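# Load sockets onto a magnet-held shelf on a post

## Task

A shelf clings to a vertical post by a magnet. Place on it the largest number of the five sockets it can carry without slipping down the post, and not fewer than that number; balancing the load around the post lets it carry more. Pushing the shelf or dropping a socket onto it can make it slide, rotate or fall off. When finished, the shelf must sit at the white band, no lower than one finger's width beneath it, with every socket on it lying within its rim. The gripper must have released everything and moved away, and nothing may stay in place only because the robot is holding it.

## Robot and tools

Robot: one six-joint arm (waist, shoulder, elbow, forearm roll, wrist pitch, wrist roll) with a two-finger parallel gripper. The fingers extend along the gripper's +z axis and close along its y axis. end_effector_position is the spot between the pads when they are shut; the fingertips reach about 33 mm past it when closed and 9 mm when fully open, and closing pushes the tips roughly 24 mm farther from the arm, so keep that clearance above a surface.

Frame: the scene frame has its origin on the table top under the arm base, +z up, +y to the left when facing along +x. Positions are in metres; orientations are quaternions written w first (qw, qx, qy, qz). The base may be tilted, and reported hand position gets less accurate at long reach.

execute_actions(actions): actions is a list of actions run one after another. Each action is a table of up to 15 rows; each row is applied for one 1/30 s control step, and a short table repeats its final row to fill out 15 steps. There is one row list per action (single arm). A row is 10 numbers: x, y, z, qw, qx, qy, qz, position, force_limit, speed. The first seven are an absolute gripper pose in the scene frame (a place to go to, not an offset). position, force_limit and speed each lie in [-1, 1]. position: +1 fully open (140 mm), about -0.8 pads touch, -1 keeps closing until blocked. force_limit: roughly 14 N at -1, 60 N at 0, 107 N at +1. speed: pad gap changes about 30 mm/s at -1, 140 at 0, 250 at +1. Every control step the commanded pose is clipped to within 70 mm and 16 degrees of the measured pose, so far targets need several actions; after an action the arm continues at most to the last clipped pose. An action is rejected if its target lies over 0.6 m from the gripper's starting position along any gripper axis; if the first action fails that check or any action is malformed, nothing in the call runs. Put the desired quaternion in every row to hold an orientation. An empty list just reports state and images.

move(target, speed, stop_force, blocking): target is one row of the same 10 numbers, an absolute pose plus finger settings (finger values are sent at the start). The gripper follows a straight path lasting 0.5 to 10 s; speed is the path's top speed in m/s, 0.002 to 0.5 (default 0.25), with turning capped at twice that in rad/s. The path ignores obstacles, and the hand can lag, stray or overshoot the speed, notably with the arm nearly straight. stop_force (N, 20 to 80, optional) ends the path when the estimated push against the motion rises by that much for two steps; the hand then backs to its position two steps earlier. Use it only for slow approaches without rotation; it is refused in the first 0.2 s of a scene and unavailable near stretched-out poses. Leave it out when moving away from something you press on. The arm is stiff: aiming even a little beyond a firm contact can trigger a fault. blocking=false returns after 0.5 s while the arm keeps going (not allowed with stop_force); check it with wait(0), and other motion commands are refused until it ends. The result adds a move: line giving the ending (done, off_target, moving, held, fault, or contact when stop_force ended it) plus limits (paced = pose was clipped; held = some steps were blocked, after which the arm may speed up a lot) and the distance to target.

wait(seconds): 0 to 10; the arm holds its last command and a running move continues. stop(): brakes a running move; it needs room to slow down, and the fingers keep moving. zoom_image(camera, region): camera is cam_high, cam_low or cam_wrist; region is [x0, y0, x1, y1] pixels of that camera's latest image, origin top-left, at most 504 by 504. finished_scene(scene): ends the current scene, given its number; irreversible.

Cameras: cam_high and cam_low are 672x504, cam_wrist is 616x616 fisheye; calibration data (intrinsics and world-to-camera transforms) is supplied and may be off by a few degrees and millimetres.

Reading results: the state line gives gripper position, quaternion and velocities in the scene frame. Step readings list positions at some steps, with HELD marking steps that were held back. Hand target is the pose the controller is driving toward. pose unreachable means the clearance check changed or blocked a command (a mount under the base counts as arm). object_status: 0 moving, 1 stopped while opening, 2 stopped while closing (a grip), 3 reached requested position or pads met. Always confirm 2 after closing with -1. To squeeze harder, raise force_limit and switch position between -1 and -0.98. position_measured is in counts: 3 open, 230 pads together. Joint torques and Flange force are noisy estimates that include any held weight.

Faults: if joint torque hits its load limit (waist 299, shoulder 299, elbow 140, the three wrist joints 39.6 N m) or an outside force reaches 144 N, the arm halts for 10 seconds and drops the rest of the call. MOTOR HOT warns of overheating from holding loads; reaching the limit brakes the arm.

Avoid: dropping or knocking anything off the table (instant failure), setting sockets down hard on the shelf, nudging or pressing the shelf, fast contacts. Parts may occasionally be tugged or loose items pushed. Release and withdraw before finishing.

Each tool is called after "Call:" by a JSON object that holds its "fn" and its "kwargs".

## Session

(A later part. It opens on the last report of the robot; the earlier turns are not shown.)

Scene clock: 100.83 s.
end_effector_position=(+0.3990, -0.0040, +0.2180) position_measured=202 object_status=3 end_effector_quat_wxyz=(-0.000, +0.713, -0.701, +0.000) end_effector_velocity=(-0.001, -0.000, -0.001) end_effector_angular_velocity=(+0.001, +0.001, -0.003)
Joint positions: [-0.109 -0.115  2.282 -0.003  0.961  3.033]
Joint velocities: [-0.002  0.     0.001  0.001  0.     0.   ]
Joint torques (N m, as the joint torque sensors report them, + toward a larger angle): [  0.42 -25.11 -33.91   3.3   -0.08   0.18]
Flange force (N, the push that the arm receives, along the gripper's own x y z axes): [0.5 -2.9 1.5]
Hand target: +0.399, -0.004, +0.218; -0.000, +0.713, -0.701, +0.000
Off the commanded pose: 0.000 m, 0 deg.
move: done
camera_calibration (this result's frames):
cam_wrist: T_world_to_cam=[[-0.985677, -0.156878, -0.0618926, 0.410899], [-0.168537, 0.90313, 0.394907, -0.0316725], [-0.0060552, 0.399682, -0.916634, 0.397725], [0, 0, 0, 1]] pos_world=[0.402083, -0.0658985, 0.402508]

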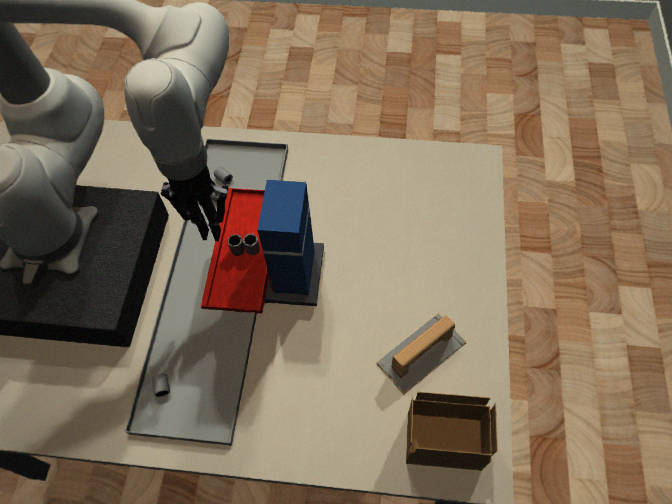

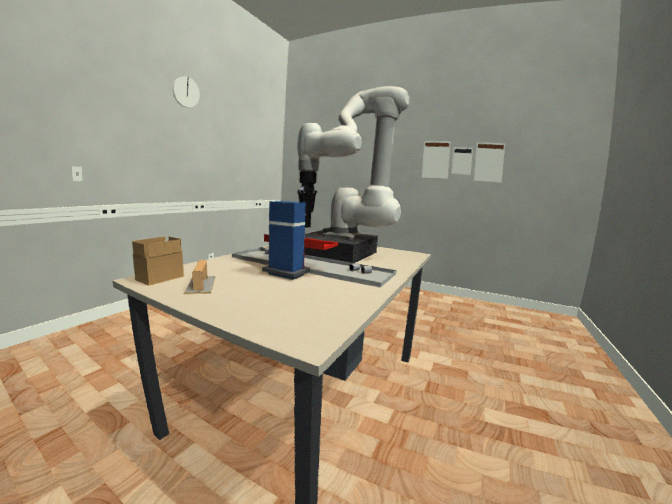

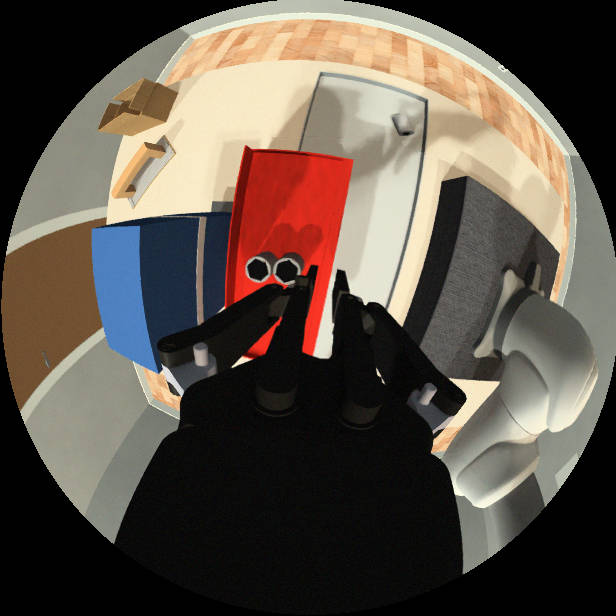

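Call:
{"fn": "move", "kwargs": {"target": [0.452,0.003,0.23,0,1,0,0,-0.2,0,0], "speed": 0.4}}

Call:
{"fn": "move", "kwargs": {"target": [0.452,0.003,0.178,0,1,0,0,-0.2,0,0], "speed": 0.08}}

Call:
{"fn": "move", "kwargs": {"target": [0.452,0.003,0.178,0,1,0,0,-1,-0.5,0]}}

Call:
{"fn": "move", "kwargs": {"target": [0.45,0,0.23,0,1,0,0,-1,-0.5,0]}}

Call:
{"fn": "move", "kwargs": {"target": [0.42,-0.3,0.22,0,0.843,-0.537,0,-1,-0.5,0]}}

Call:
{"fn": "move", "kwargs": {"target": [0.42,-0.3,0.063,0,0.843,-0.537,0,-1,-0.5,0], "speed": 0.1}}

Call:
{"fn": "move", "kwargs": {"target": [0.42,-0.3,0.063,0,0.843,-0.537,0,-0.2,0,0]}}

Call:
{"fn": "move", "kwargs": {"target": [0.42,-0.3,0.1,0,0.843,-0.537,0,-0.2,0,0]}}

Call:
{"fn": "move", "kwargs": {"target": [0.314,-0.293,0.085,0,0.843,-0.537,0,-0.25,0,0]}}

Call:
{"fn": "move", "kwargs": {"target": [0.314,-0.293,0.043,0,0.843,-0.537,0,-0.25,0,0], "speed": 0.03, "stop_force": 25}}

Call:
{"fn": "move", "kwargs": {"target": [0.314,-0.293,0.043,0,0.843,-0.537,0,-1,-0.3,0]}}

Call:
{"fn": "move", "kwargs": {"target": [0.33,-0.2,0.24,0,1,0,0,-1,-0.3,0]}}

Call:
{"fn": "move", "kwargs": {"target": [0.447,0.003,0.2,0,1,0,0,-1,-0.3,0]}}

Scene clock: 112.07 s.
end_effector_position=(+0.4520, +0.0030, +0.2300) position_measured=154 object_status=3 end_effector_quat_wxyz=(+0.000, +1.000, -0.000, +0.000) end_effector_velocity=(+0.001, +0.000, -0.000) end_effector_angular_velocity=(+0.003, +0.000, +0.010)
Joint positions: [-0.082 -0.039  2.186 -0.004  0.98   1.507]
Joint velocities: [-0.002  0.001 -0.001  0.003  0.    -0.013]
Joint torques (N m, as the joint torque sensors report them, + toward a larger angle): [ -2.31 -33.51 -34.28   3.7   -0.04   0.11]
Flange force (N, the push that the arm receives, along the gripper's own x y z axes): [3.5 -6.7 1.3]
Hand target: +0.452, +0.003, +0.230; -0.000, +1.000, +0.000, -0.000
Off the commanded pose: 0.000 m, 0 deg.
move: done
camera_calibration (this result's frames):
cam_wrist: T_world_to_cam=[[0.139465, -0.988309, -0.0616009, -0.0411565], [-0.905952, -0.152462, 0.394977, 0.302617], [-0.399751, 0.000721902, -0.916623, 0.585381], [0, 0, 0, 1]] pos_world=[0.513903, 0.00503972, 0.414512]

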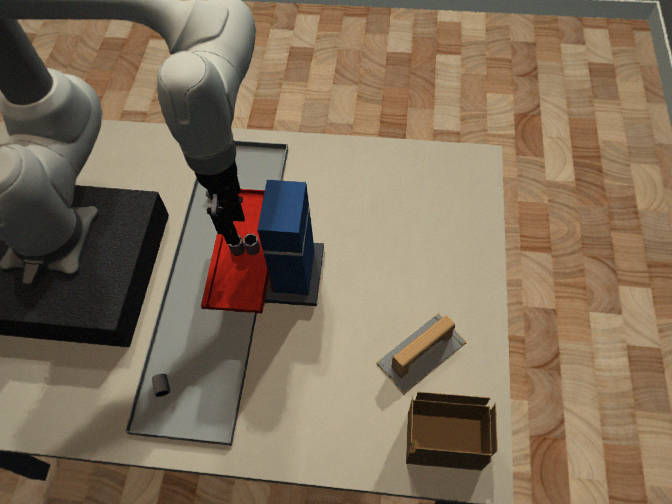

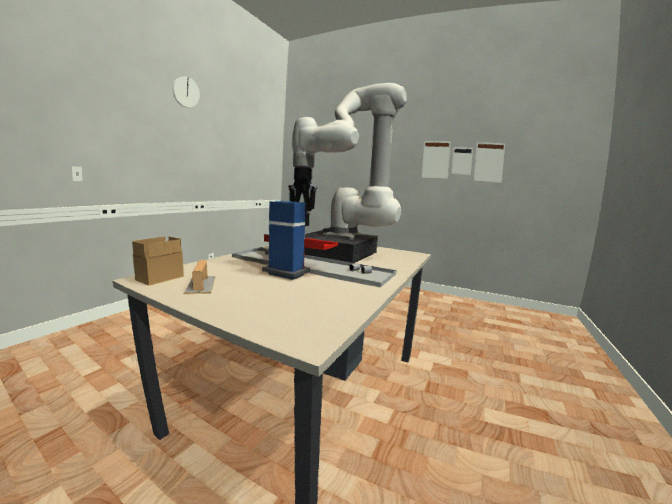

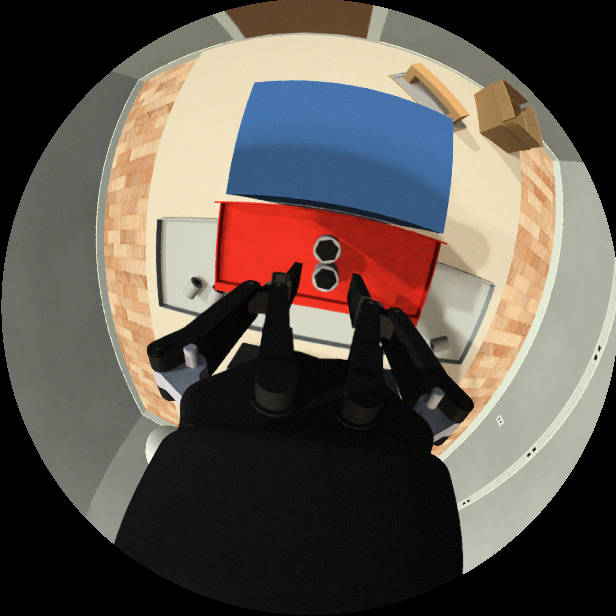

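Scene clock: 113.10 s.
end_effector_position=(+0.4521, +0.0030, +0.1781) position_measured=154 object_status=3 end_effector_quat_wxyz=(+0.000, +1.000, -0.000, -0.000) end_effector_velocity=(+0.000, -0.000, -0.001) end_effector_angular_velocity=(-0.000, -0.001, -0.001)
Joint positions: [-0.083  0.025  2.239 -0.004  0.864  1.507]
Joint velocities: [-0.001  0.001  0.002  0.    -0.003  0.   ]
Joint torques (N m, as the joint torque sensors report them, + toward a larger angle): [ -1.5  -36.36 -31.97   3.05  -0.03   0.18]
Flange force (N, the push that the arm receives, along the gripper's own x y z axes): [0.7 -4.1 0.7]
Hand target: +0.452, +0.003, +0.178; +0.000, +1.000, -0.000, -0.000
Off the commanded pose: 0.000 m, 0 deg.
move: done
camera_calibration (this result's frames):
cam_wrist: T_world_to_cam=[[0.140064, -0.988213, -0.0617765, -0.0446314], [-0.905854, -0.153082, 0.394961, 0.323201], [-0.399762, 0.000640537, -0.916619, 0.537815], [0, 0, 0, 1]] pos_world=[0.514023, 0.00502637, 0.362563]

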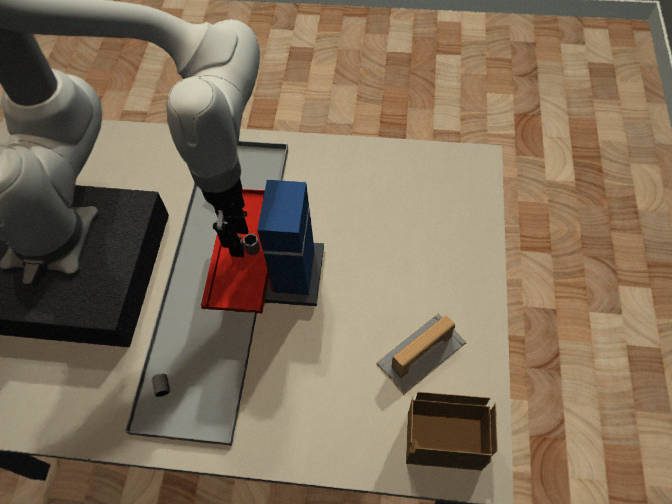

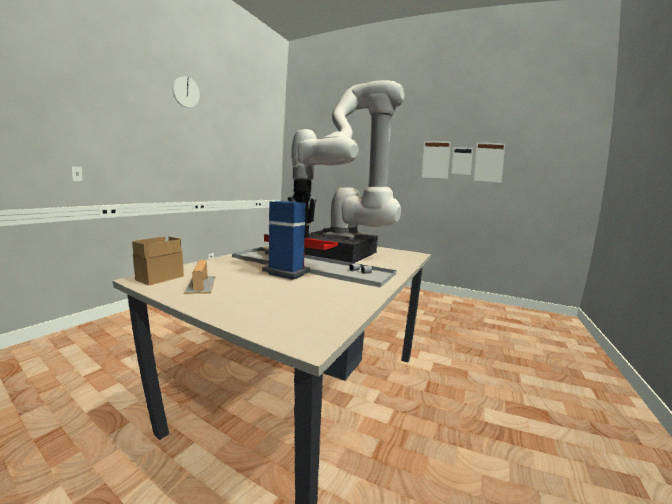

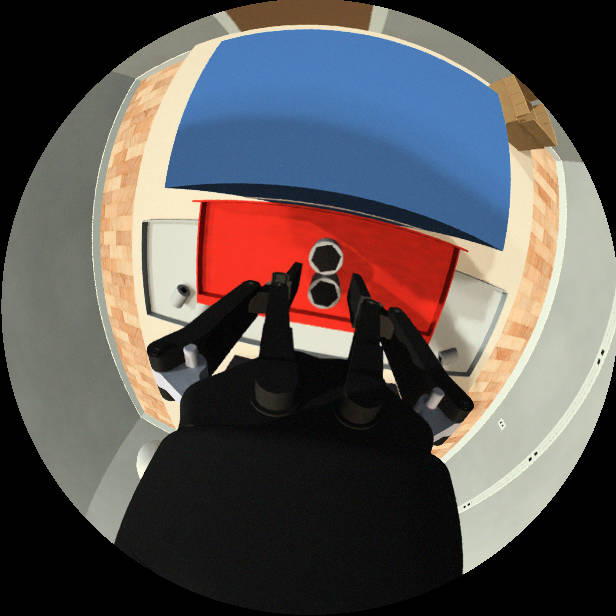

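Scene clock: 113.80 s.
end_effector_position=(+0.4520, +0.0030, +0.1780) position_measured=185 object_status=2 end_effector_quat_wxyz=(+0.000, +1.000, +0.000, -0.000) end_effector_velocity=(-0.001, +0.001, -0.000) end_effector_angular_velocity=(+0.001, +0.000, +0.002)
Joint positions: [-0.083  0.025  2.239 -0.004  0.864  1.507]
Joint velocities: [ 0.002 -0.001  0.001  0.001 -0.    -0.   ]
Joint torques (N m, as the joint torque sensors report them, + toward a larger angle): [ -2.21 -27.65 -27.61   2.87  -1.8    0.03]
Flange force (N, the push that the arm receives, along the gripper's own x y z axes): [-5.1 -6.0 -18.3]
Hand target: +0.452, +0.003, +0.178; +0.000, +1.000, -0.000, -0.000
Off the commanded pose: 0.000 m, 0 deg.
move: done
camera_calibration (this result's frames):
cam_wrist: T_world_to_cam=[[0.140121, -0.988203, -0.0618102, -0.0446347], [-0.905801, -0.153147, 0.395059, 0.323112], [-0.399864, 0.000631793, -0.916574, 0.537707], [0, 0, 0, 1]] pos_world=[0.513939, 0.00503566, 0.362442]

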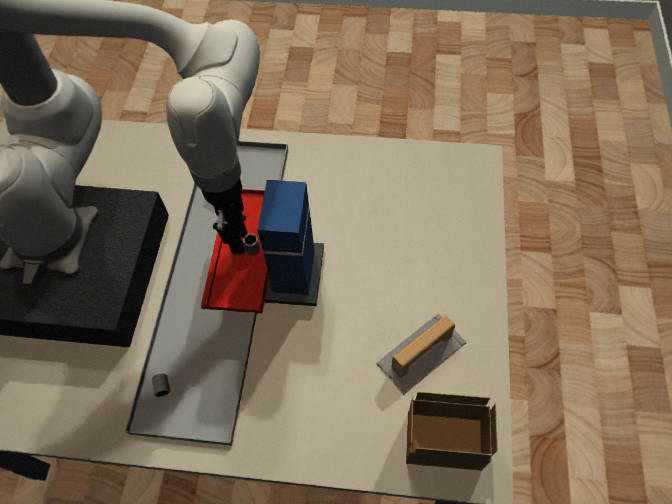

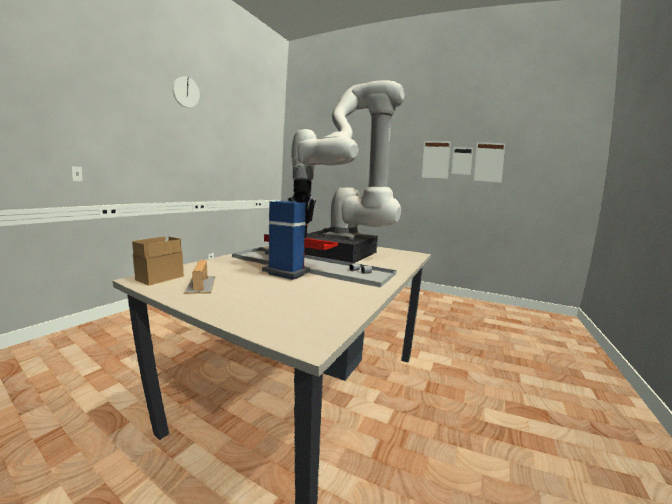

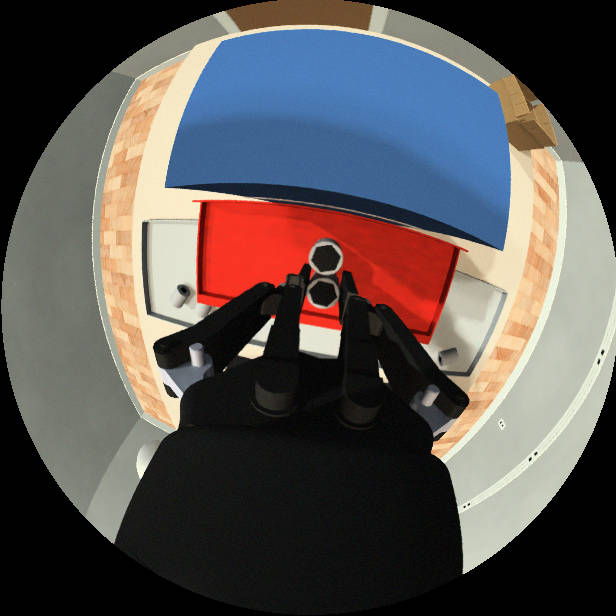

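Scene clock: 114.63 s.
end_effector_position=(+0.4499, +0.0000, +0.2299) position_measured=185 object_status=2 end_effector_quat_wxyz=(-0.000, +1.000, +0.000, -0.000) end_effector_velocity=(-0.000, +0.001, +0.002) end_effector_angular_velocity=(-0.000, -0.001, +0.004)
Joint positions: [-0.089 -0.042  2.19  -0.004  0.98   1.499]
Joint velocities: [ 0.003 -0.003 -0.002 -0.     0.004 -0.002]
Joint torques (N m, as the joint torque sensors report them, + toward a larger angle): [ -0.46 -31.52 -35.06   3.28  -0.63   0.13]
Flange force (N, the push that the arm receives, along the gripper's own x y z axes): [-1.3 -2.5 -1.3]
Hand target: +0.450, +0.000, +0.230; -0.000, +1.000, +0.000, +0.000
Off the commanded pose: 0.000 m, 0 deg.
move: done
camera_calibration (this result's frames):
cam_wrist: T_world_to_cam=[[0.140152, -0.988197, -0.0618463, -0.0440708], [-0.905838, -0.15319, 0.394956, 0.300312], [-0.399768, 0.000668919, -0.916616, 0.584443], [0, 0, 0, 1]] pos_world=[0.511852, 0.00206316, 0.414374]

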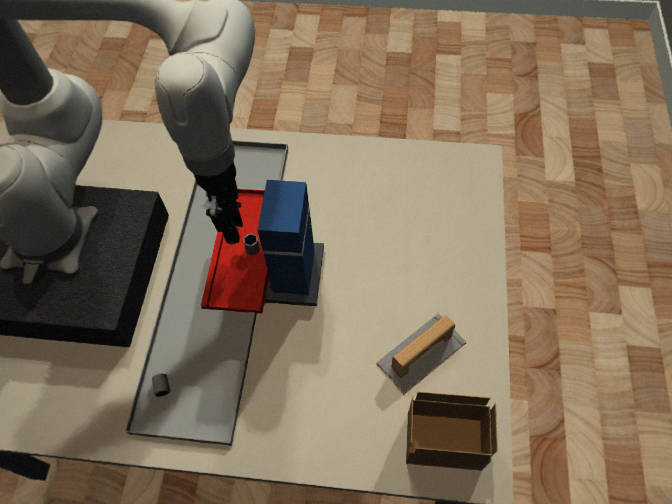

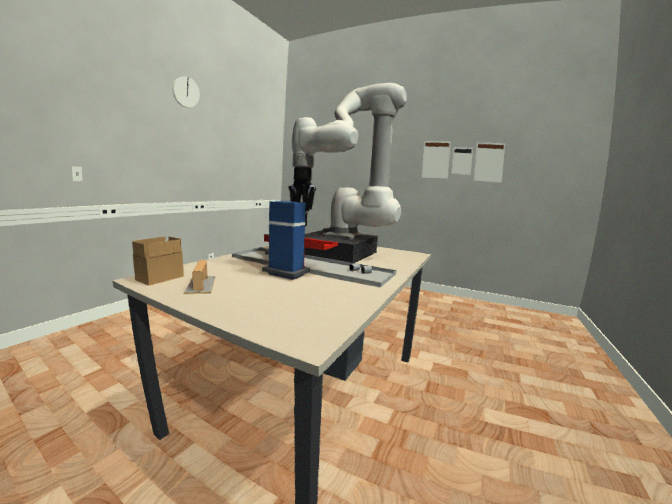

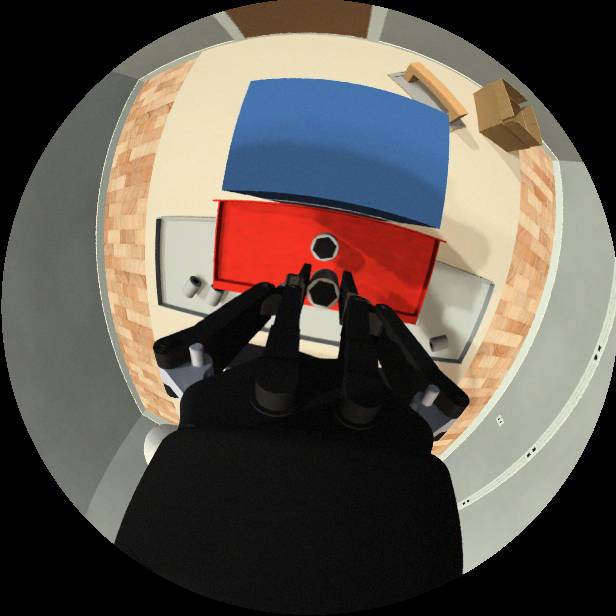

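Scene clock: 117.37 s.
end_effector_position=(+0.4197, -0.3001, +0.2201) position_measured=185 object_status=2 end_effector_quat_wxyz=(+0.000, +0.844, -0.537, +0.000) end_effector_velocity=(-0.000, -0.002, -0.000) end_effector_angular_velocity=(+0.000, +0.001, -0.007)
Joint positions: [-0.708  0.073  2.091  0.006  0.964  2.009]
Joint velocities: [-0.003  0.002 -0.001 -0.001  0.     0.004]
Joint torques (N m, as the joint torque sensors report them, + toward a larger angle): [ -1.36 -45.58 -34.85   3.46  -0.32   0.55]
Flange force (N, the push that the arm receives, along the gripper's own x y z axes): [1.4 -3.2 2.8]
Hand target: +0.420, -0.300, +0.220; +0.000, +0.843, -0.537, +0.000
Off the commanded pose: 0.000 m, 0 deg.
move: done
camera_calibration (this result's frames):
cam_wrist: T_world_to_cam=[[-0.836056, -0.545167, -0.0616654, 0.205599], [-0.52215, 0.756136, 0.394484, 0.342808], [-0.168432, 0.36201, -0.916831, 0.574932], [0, 0, 0, 1]] pos_world=[0.447727, -0.355254, 0.404561]

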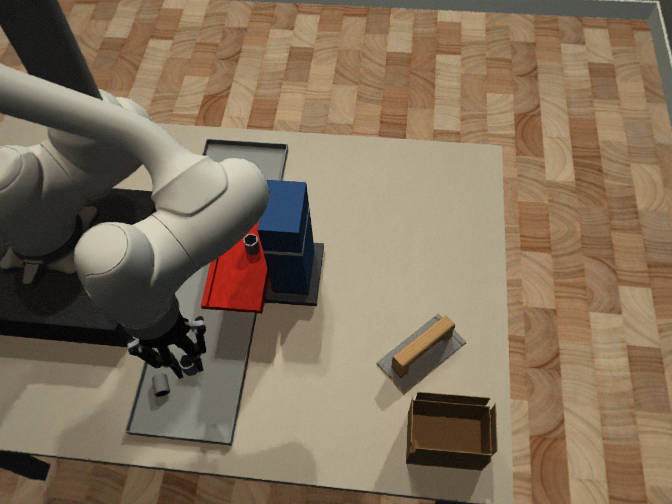

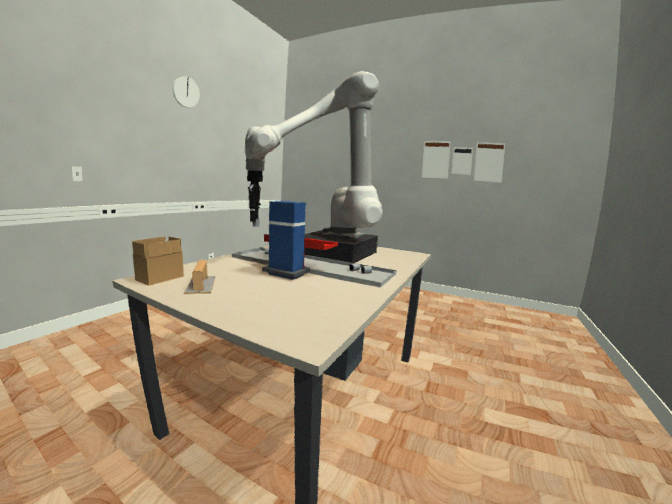

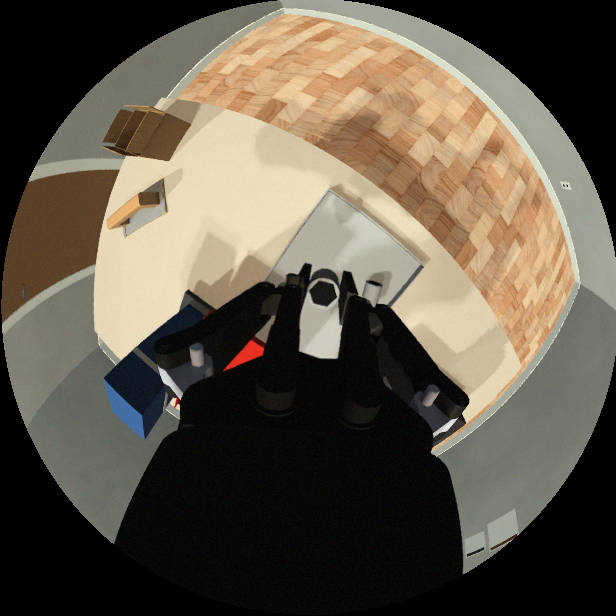

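Scene clock: 119.37 s.
end_effector_position=(+0.4202, -0.3002, +0.0630) position_measured=185 object_status=2 end_effector_quat_wxyz=(+0.000, +0.843, -0.537, -0.000) end_effector_velocity=(-0.001, -0.000, -0.002) end_effector_angular_velocity=(+0.000, +0.001, -0.001)
Joint positions: [-0.706  0.286  2.21   0.009  0.633  2.008]
Joint velocities: [-0.001  0.002  0.001 -0.    -0.003 -0.   ]
Joint torques (N m, as the joint torque sensors report them, + toward a larger angle): [ -3.38 -55.5  -25.03   2.41  -0.09   0.12]
Flange force (N, the push that the arm receives, along the gripper's own x y z axes): [-2.9 -5.7 0.5]
Hand target: +0.420, -0.300, +0.063; +0.000, +0.843, -0.537, -0.000
Off the commanded pose: 0.000 m, 0 deg.
move: done
camera_calibration (this result's frames):
cam_wrist: T_world_to_cam=[[-0.836429, -0.54459, -0.0617126, 0.196587], [-0.521565, 0.756313, 0.394918, 0.404871], [-0.168394, 0.362508, -0.916641, 0.431143], [0, 0, 0, 1]] pos_world=[0.4482, -0.355443, 0.247445]

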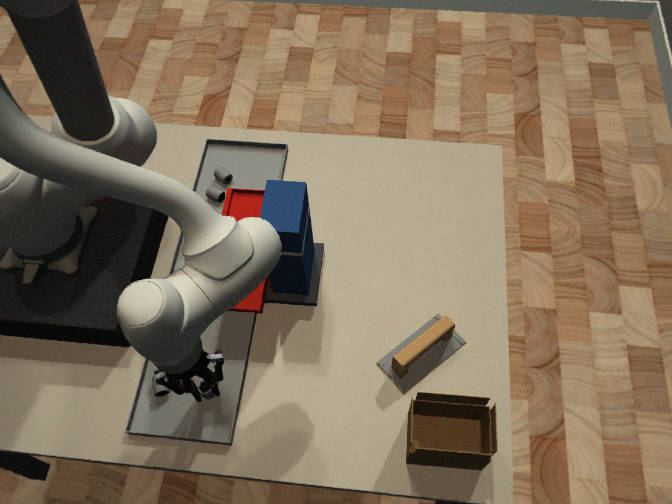

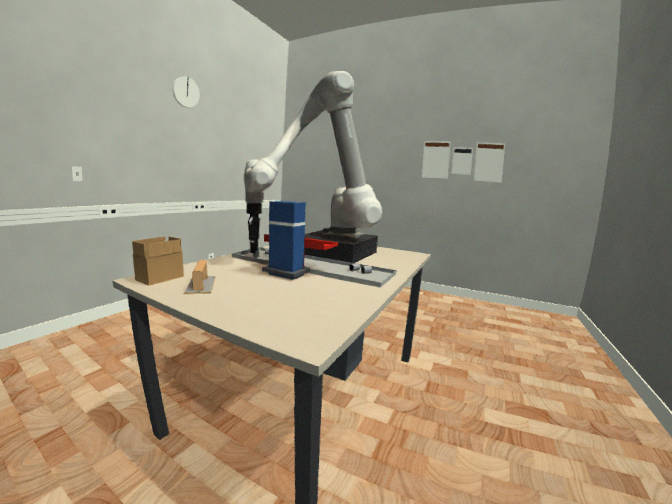

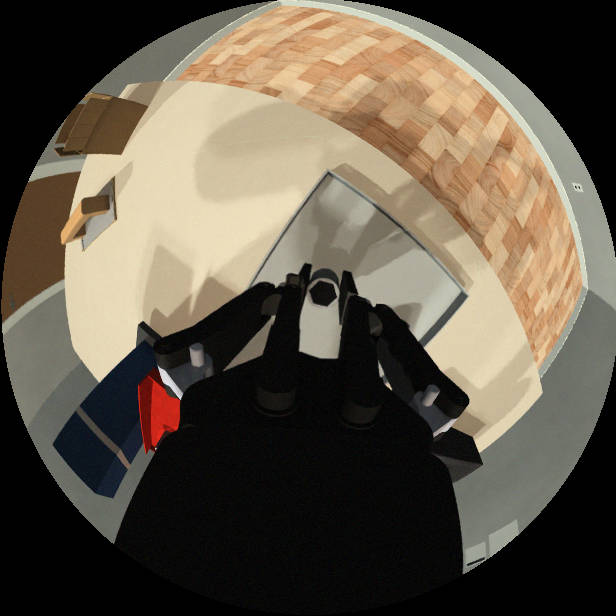

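Scene clock: 120.07 s.
end_effector_position=(+0.4200, -0.3000, +0.0629) position_measured=154 object_status=3 end_effector_quat_wxyz=(-0.000, +0.843, -0.537, -0.000) end_effector_velocity=(-0.000, -0.000, +0.001) end_effector_angular_velocity=(-0.002, -0.001, +0.000)
Joint positions: [-0.706  0.286  2.21   0.009  0.633  2.008]
Joint velocities: [-0.    -0.003  0.001 -0.001  0.     0.001]
Joint torques (N m, as the joint torque sensors report them, + toward a larger angle): [ -1.78 -56.44 -25.2    2.47  -0.26   0.1 ]
Flange force (N, the push that the arm receives, along the gripper's own x y z axes): [-1.2 -3.3 1.3]
Hand target: +0.420, -0.300, +0.063; -0.000, +0.843, -0.537, -0.000
Off the commanded pose: 0.000 m, 0 deg.
move: done
camera_calibration (this result's frames):
cam_wrist: T_world_to_cam=[[-0.836368, -0.544677, -0.061773, 0.196493], [-0.521635, 0.75618, 0.395081, 0.404614], [-0.16848, 0.362656, -0.916567, 0.431084], [0, 0, 0, 1]] pos_world=[0.44803, -0.355271, 0.2474]

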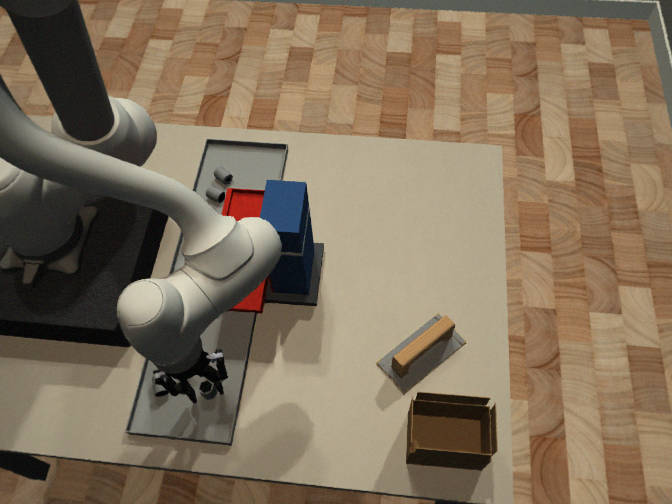

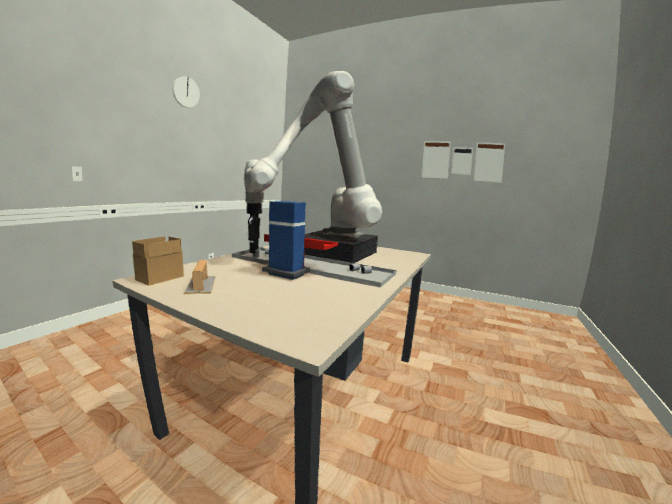

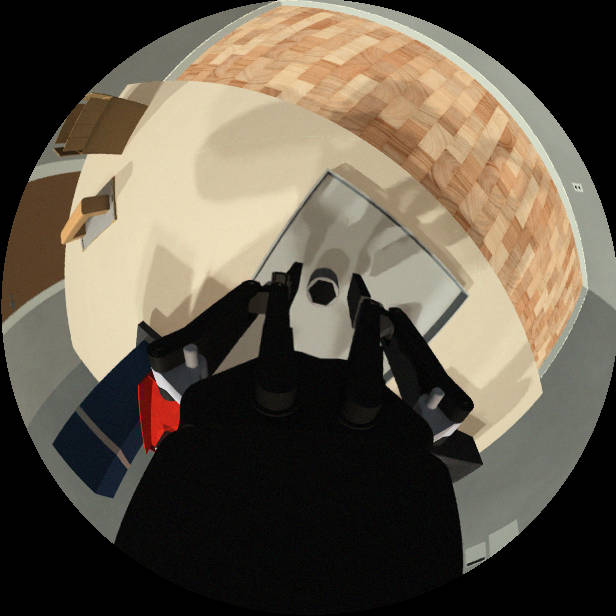

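Scene clock: 120.87 s.
end_effector_position=(+0.4200, -0.2999, +0.0999) position_measured=154 object_status=3 end_effector_quat_wxyz=(-0.000, +0.843, -0.537, -0.000) end_effector_velocity=(+0.001, +0.001, +0.002) end_effector_angular_velocity=(-0.000, -0.000, +0.002)
Joint positions: [-0.706  0.228  2.189  0.008  0.712  2.009]
Joint velocities: [ 0.002 -0.002 -0.001 -0.     0.003  0.   ]
Joint torques (N m, as the joint torque sensors report them, + toward a larger angle): [ -0.76 -50.76 -27.17   2.87  -0.09   0.36]
Flange force (N, the push that the arm receives, along the gripper's own x y z axes): [-1.3 -0.7 -1.2]
Hand target: +0.420, -0.300, +0.100; -0.000, +0.843, -0.537, +0.000
Off the commanded pose: 0.000 m, 0 deg.
move: done
camera_calibration (this result's frames):
cam_wrist: T_world_to_cam=[[-0.836321, -0.544741, -0.0618443, 0.198767], [-0.52174, 0.756169, 0.394963, 0.390024], [-0.168388, 0.362583, -0.916613, 0.464894], [0, 0, 0, 1]] pos_world=[0.448007, -0.35521, 0.284375]

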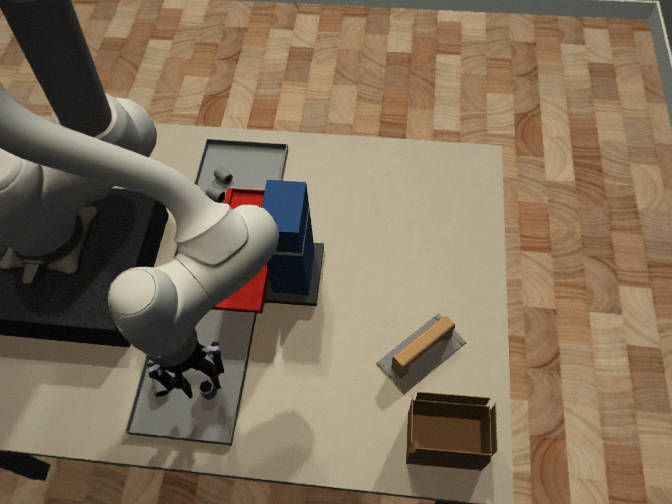

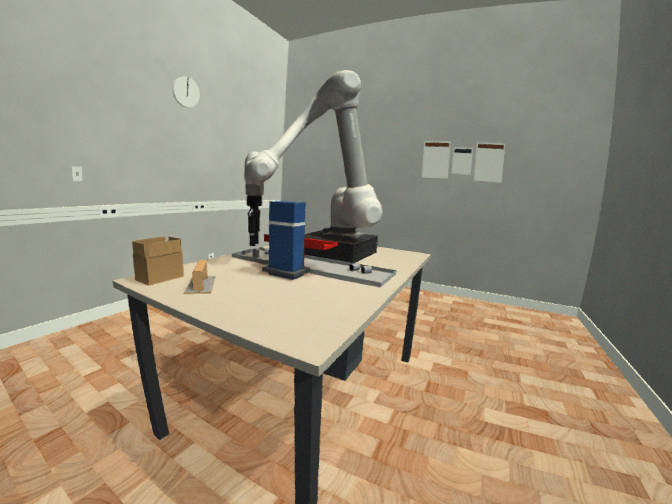

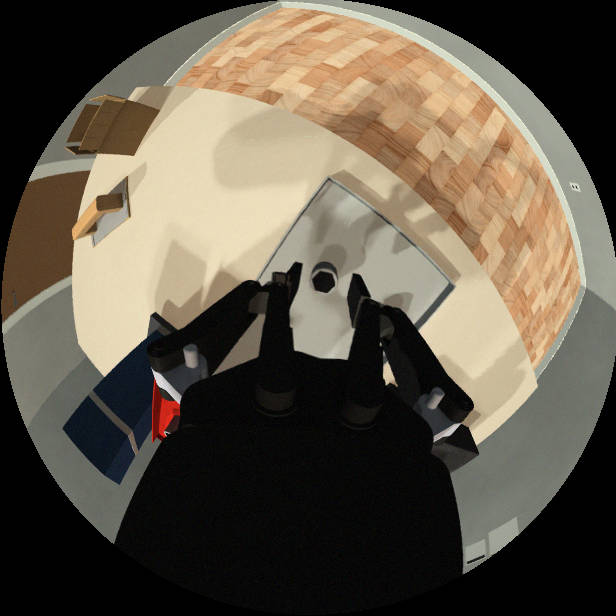

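Scene clock: 121.80 s.
end_effector_position=(+0.3141, -0.2930, +0.0849) position_measured=160 object_status=3 end_effector_quat_wxyz=(+0.000, +0.843, -0.537, -0.000) end_effector_velocity=(-0.001, +0.000, -0.000) end_effector_angular_velocity=(+0.001, -0.000, +0.002)
Joint positions: [-0.852  0.139  2.353  0.011  0.638  1.86 ]
Joint velocities: [-0.003 -0.001  0.002  0.001 -0.001 -0.006]
Joint torques (N m, as the joint torque sensors report them, + toward a larger angle): [ -0.05 -37.85 -25.11   2.65  -0.09   0.02]
Flange force (N, the push that the arm receives, along the gripper's own x y z axes): [-3.9 0.5 -4.9]
Hand target: +0.314, -0.293, +0.085; +0.000, +0.843, -0.537, +0.000
Off the commanded pose: 0.000 m, 0 deg.
move: done
camera_calibration (this result's frames):
cam_wrist: T_world_to_cam=[[-0.836386, -0.544666, -0.0616189, 0.113127], [-0.521604, 0.756296, 0.3949, 0.335453], [-0.168486, 0.362429, -0.916656, 0.430799], [0, 0, 0, 1]] pos_world=[0.342175, -0.348219, 0.269395]

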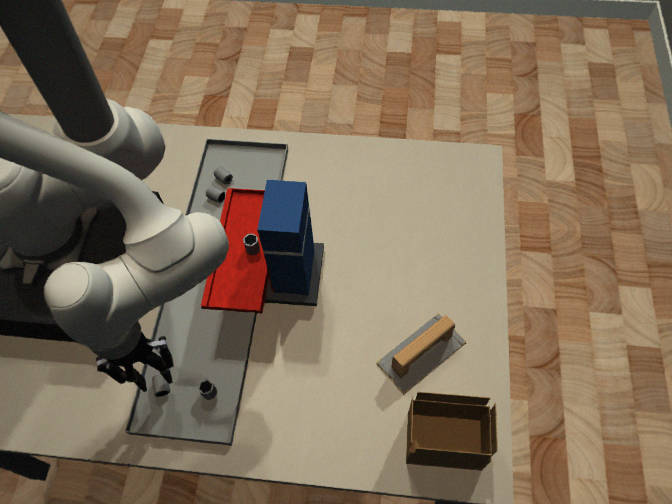

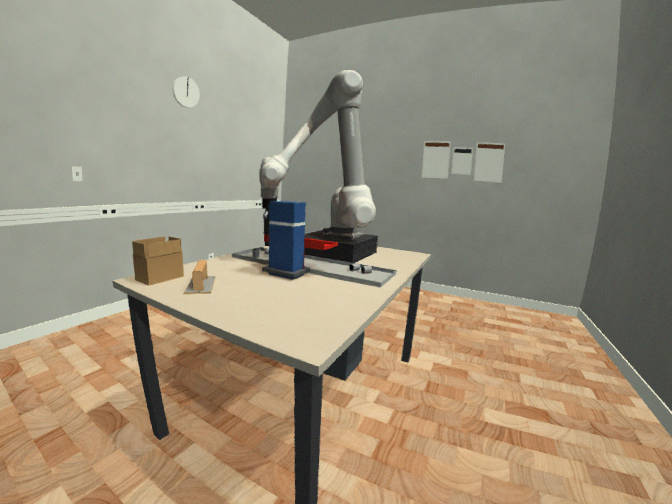

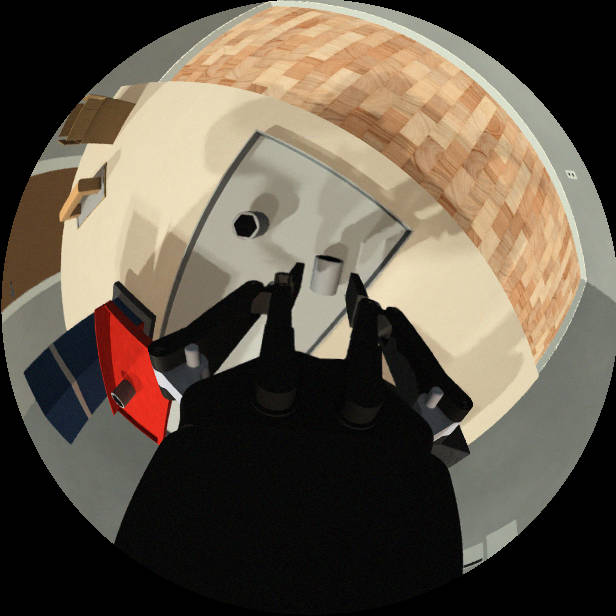

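Scene clock: 123.50 s.
end_effector_position=(+0.3140, -0.2931, +0.0431) position_measured=160 object_status=3 end_effector_quat_wxyz=(+0.000, +0.843, -0.537, -0.000) end_effector_velocity=(+0.001, -0.000, -0.001) end_effector_angular_velocity=(-0.001, -0.001, +0.001)
Joint positions: [-0.852  0.22   2.377  0.014  0.533  1.858]
Joint velocities: [ 0.001  0.002  0.     0.    -0.003  0.   ]
Joint torques (N m, as the joint torque sensors report them, + toward a larger angle): [  0.05 -46.72 -21.02   1.78  -0.41   0.01]
Flange force (N, the push that the arm receives, along the gripper's own x y z axes): [2.1 -1.0 1.5]
Hand target: +0.314, -0.293, +0.043; +0.000, +0.843, -0.537, -0.000
Off the commanded pose: 0.000 m, 0 deg.
move: done
camera_calibration (this result's frames):
cam_wrist: T_world_to_cam=[[-0.836378, -0.544661, -0.0617745, 0.110436], [-0.521645, 0.75624, 0.394952, 0.351986], [-0.168398, 0.362554, -0.916623, 0.392454], [0, 0, 0, 1]] pos_world=[0.342066, -0.348322, 0.227536]

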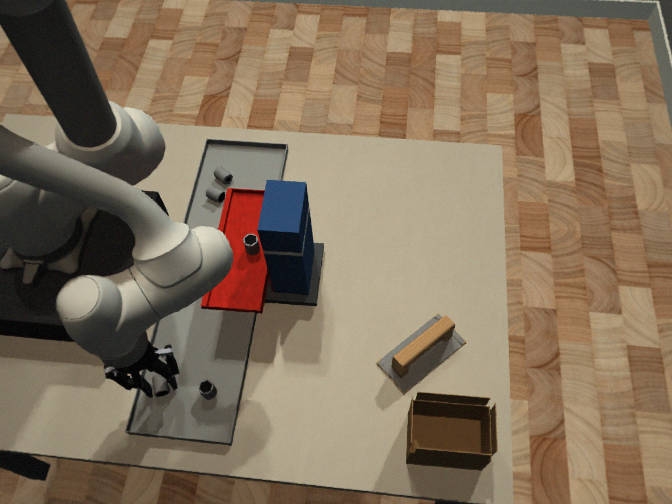

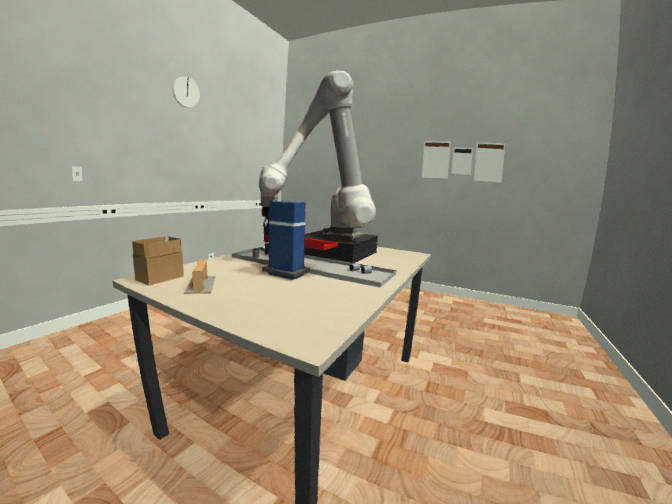

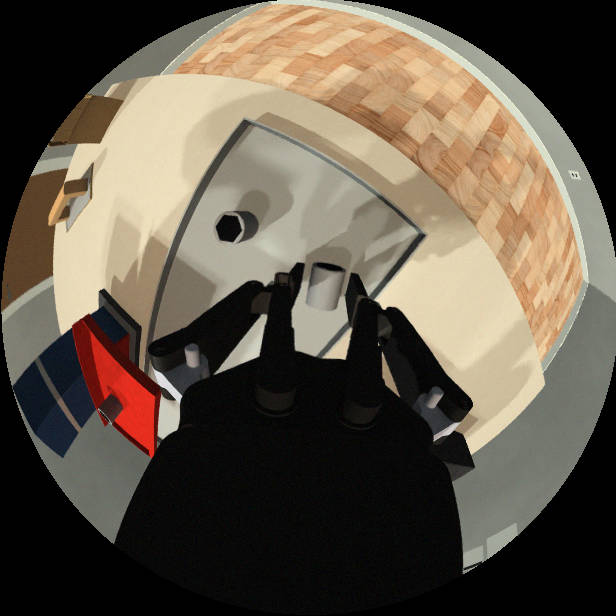

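Scene clock: 124.20 s.
end_effector_position=(+0.3140, -0.2930, +0.0430) position_measured=186 object_status=2 end_effector_quat_wxyz=(-0.000, +0.843, -0.537, -0.000) end_effector_velocity=(-0.000, -0.000, +0.000) end_effector_angular_velocity=(-0.000, -0.001, -0.002)
Joint positions: [-0.852  0.22   2.377  0.014  0.533  1.858]
Joint velocities: [-0.001 -0.    -0.     0.001 -0.     0.   ]
Joint torques (N m, as the joint torque sensors report them, + toward a larger angle): [ -0.23 -35.16 -16.36   1.78  -0.64   0.15]
Flange force (N, the push that the arm receives, along the gripper's own x y z axes): [-2.4 0.7 -23.8]
Hand target: +0.314, -0.293, +0.043; +0.000, +0.843, -0.537, -0.000
Off the commanded pose: 0.000 m, 0 deg.
move: done
camera_calibration (this result's frames):
cam_wrist: T_world_to_cam=[[-0.836354, -0.544693, -0.0618121, 0.110424], [-0.521683, 0.756201, 0.394976, 0.351949], [-0.168399, 0.362586, -0.91661, 0.392375], [0, 0, 0, 1]] pos_world=[0.342035, -0.348267, 0.227469]

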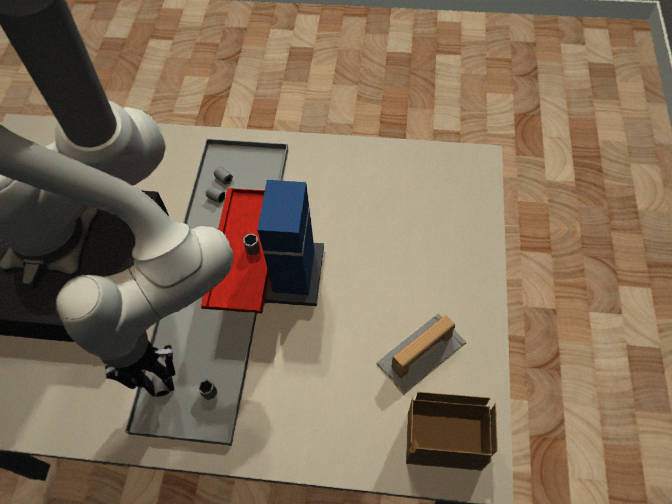

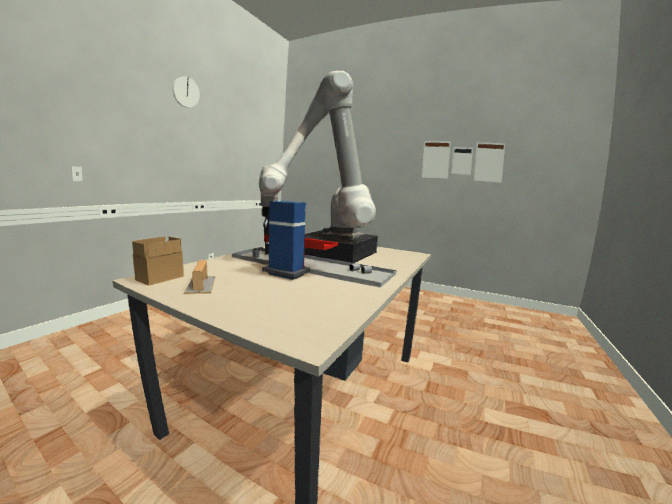

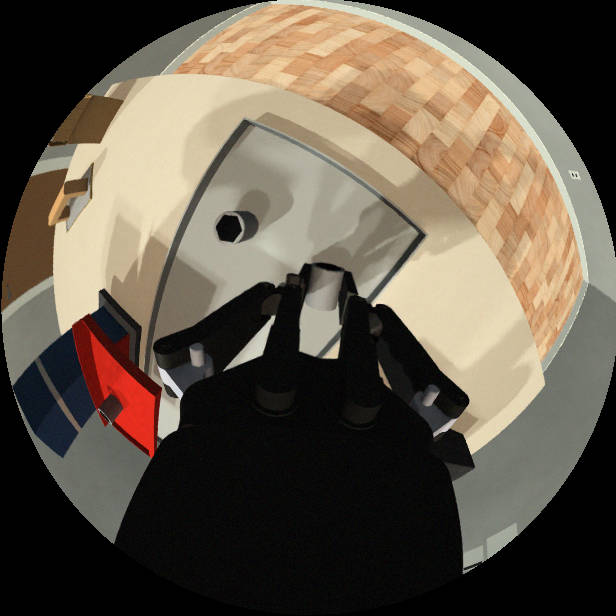

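Scene clock: 126.93 s.
end_effector_position=(+0.3299, -0.1997, +0.2401) position_measured=186 object_status=2 end_effector_quat_wxyz=(-0.000, +1.000, -0.000, +0.000) end_effector_velocity=(+0.000, +0.001, +0.001) end_effector_angular_velocity=(+0.001, -0.002, +0.006)
Joint positions: [-0.656 -0.164  2.276  0.006  1.017  0.929]
Joint velocities: [ 0.001 -0.002 -0.001  0.002  0.003 -0.007]
Joint torques (N m, as the joint torque sensors report them, + toward a larger angle): [ -1.09 -20.64 -36.16   3.64  -0.28   0.16]
Flange force (N, the push that the arm receives, along the gripper's own x y z axes): [2.1 -3.0 1.1]
Hand target: +0.330, -0.200, +0.240; -0.000, +1.000, +0.000, +0.000
Off the commanded pose: 0.000 m, 0 deg.
move: done
camera_calibration (this result's frames):
cam_wrist: T_world_to_cam=[[0.139739, -0.988245, -0.0620091, -0.223828], [-0.90595, -0.152876, 0.39482, 0.157147], [-0.399659, 0.00100526, -0.916663, 0.545997], [0, 0, 0, 1]] pos_world=[0.391858, -0.197721, 0.424571]

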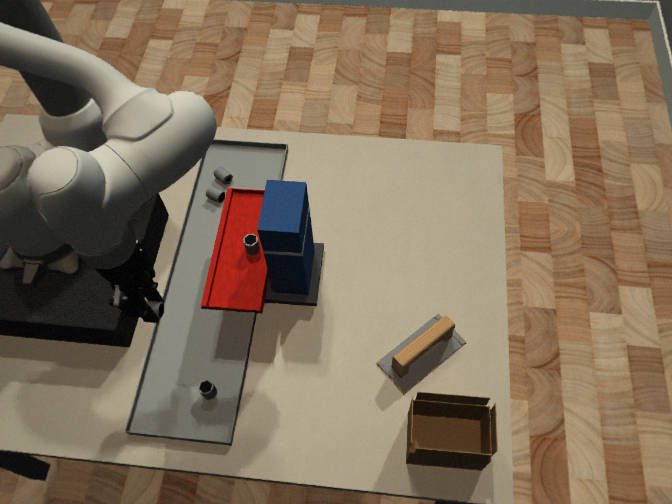

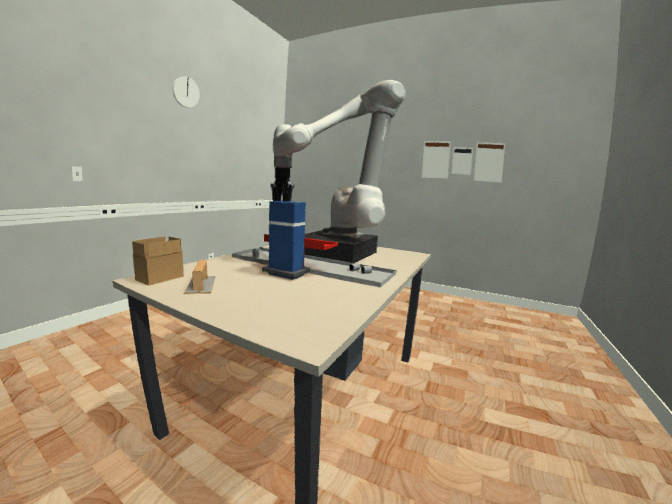

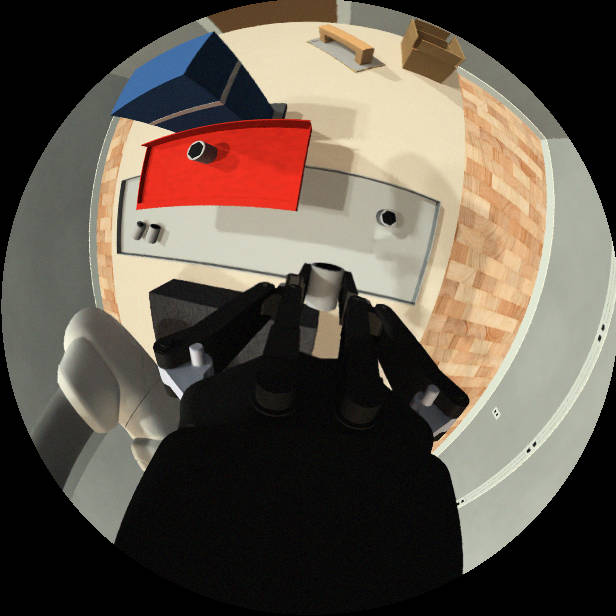

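Scene clock: 128.43 s.
end_effector_position=(+0.4472, +0.0030, +0.2001) position_measured=186 object_status=2 end_effector_quat_wxyz=(-0.000, +1.000, -0.000, +0.000) end_effector_velocity=(+0.001, +0.001, +0.000) end_effector_angular_velocity=(-0.001, -0.002, -0.001)
Joint positions: [-0.084 -0.011  2.226 -0.003  0.914  1.505]
Joint velocities: [ 0.003  0.    -0.001 -0.001 -0.001  0.005]
Joint torques (N m, as the joint torque sensors report them, + toward a larger angle): [  1.13 -21.81 -23.52   4.78  -1.75   0.01]
Flange force (N, the push that the arm receives, along the gripper's own x y z axes): [-3.5 1.3 -28.2]
Hand target: +0.447, +0.003, +0.200; -0.000, +1.000, -0.000, -0.000
Off the commanded pose: 0.000 m, 0 deg.
move: done
camera_calibration (this result's frames):
cam_wrist: T_world_to_cam=[[0.140049, -0.988184, -0.0622842, -0.0424775], [-0.905875, -0.15327, 0.394841, 0.31016], [-0.399722, 0.00112471, -0.916636, 0.556032], [0, 0, 0, 1]] pos_world=[0.509173, 0.00493721, 0.384569]

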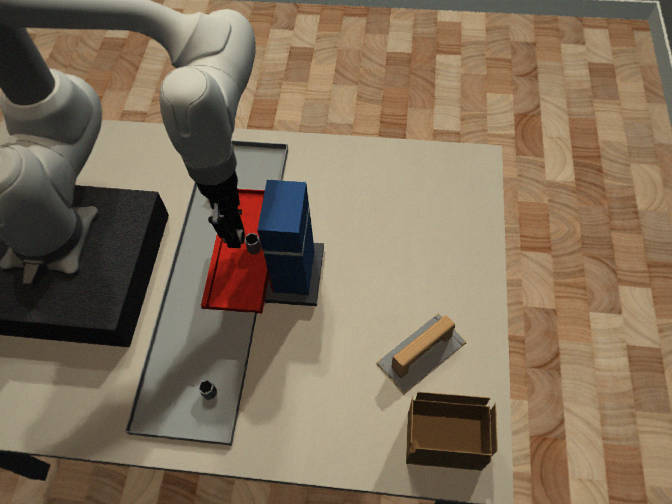

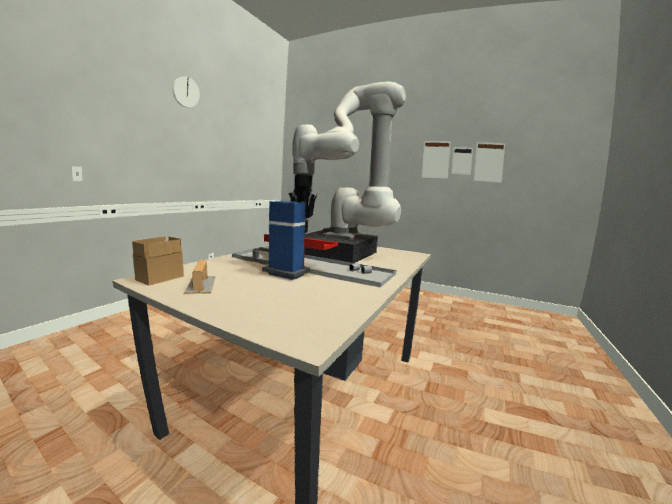

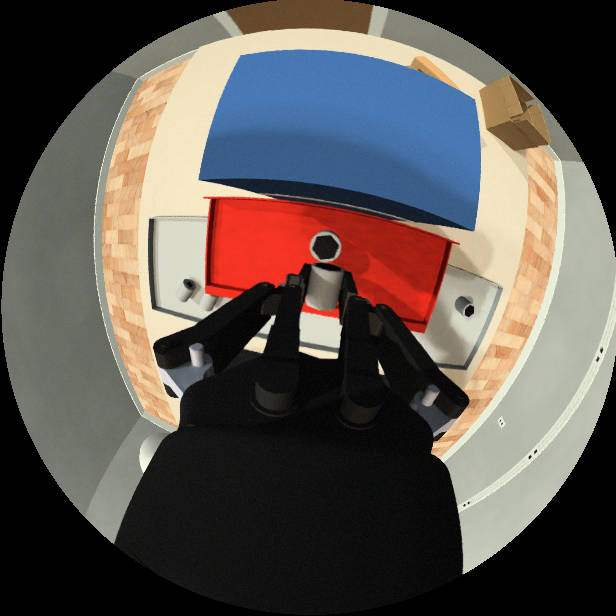

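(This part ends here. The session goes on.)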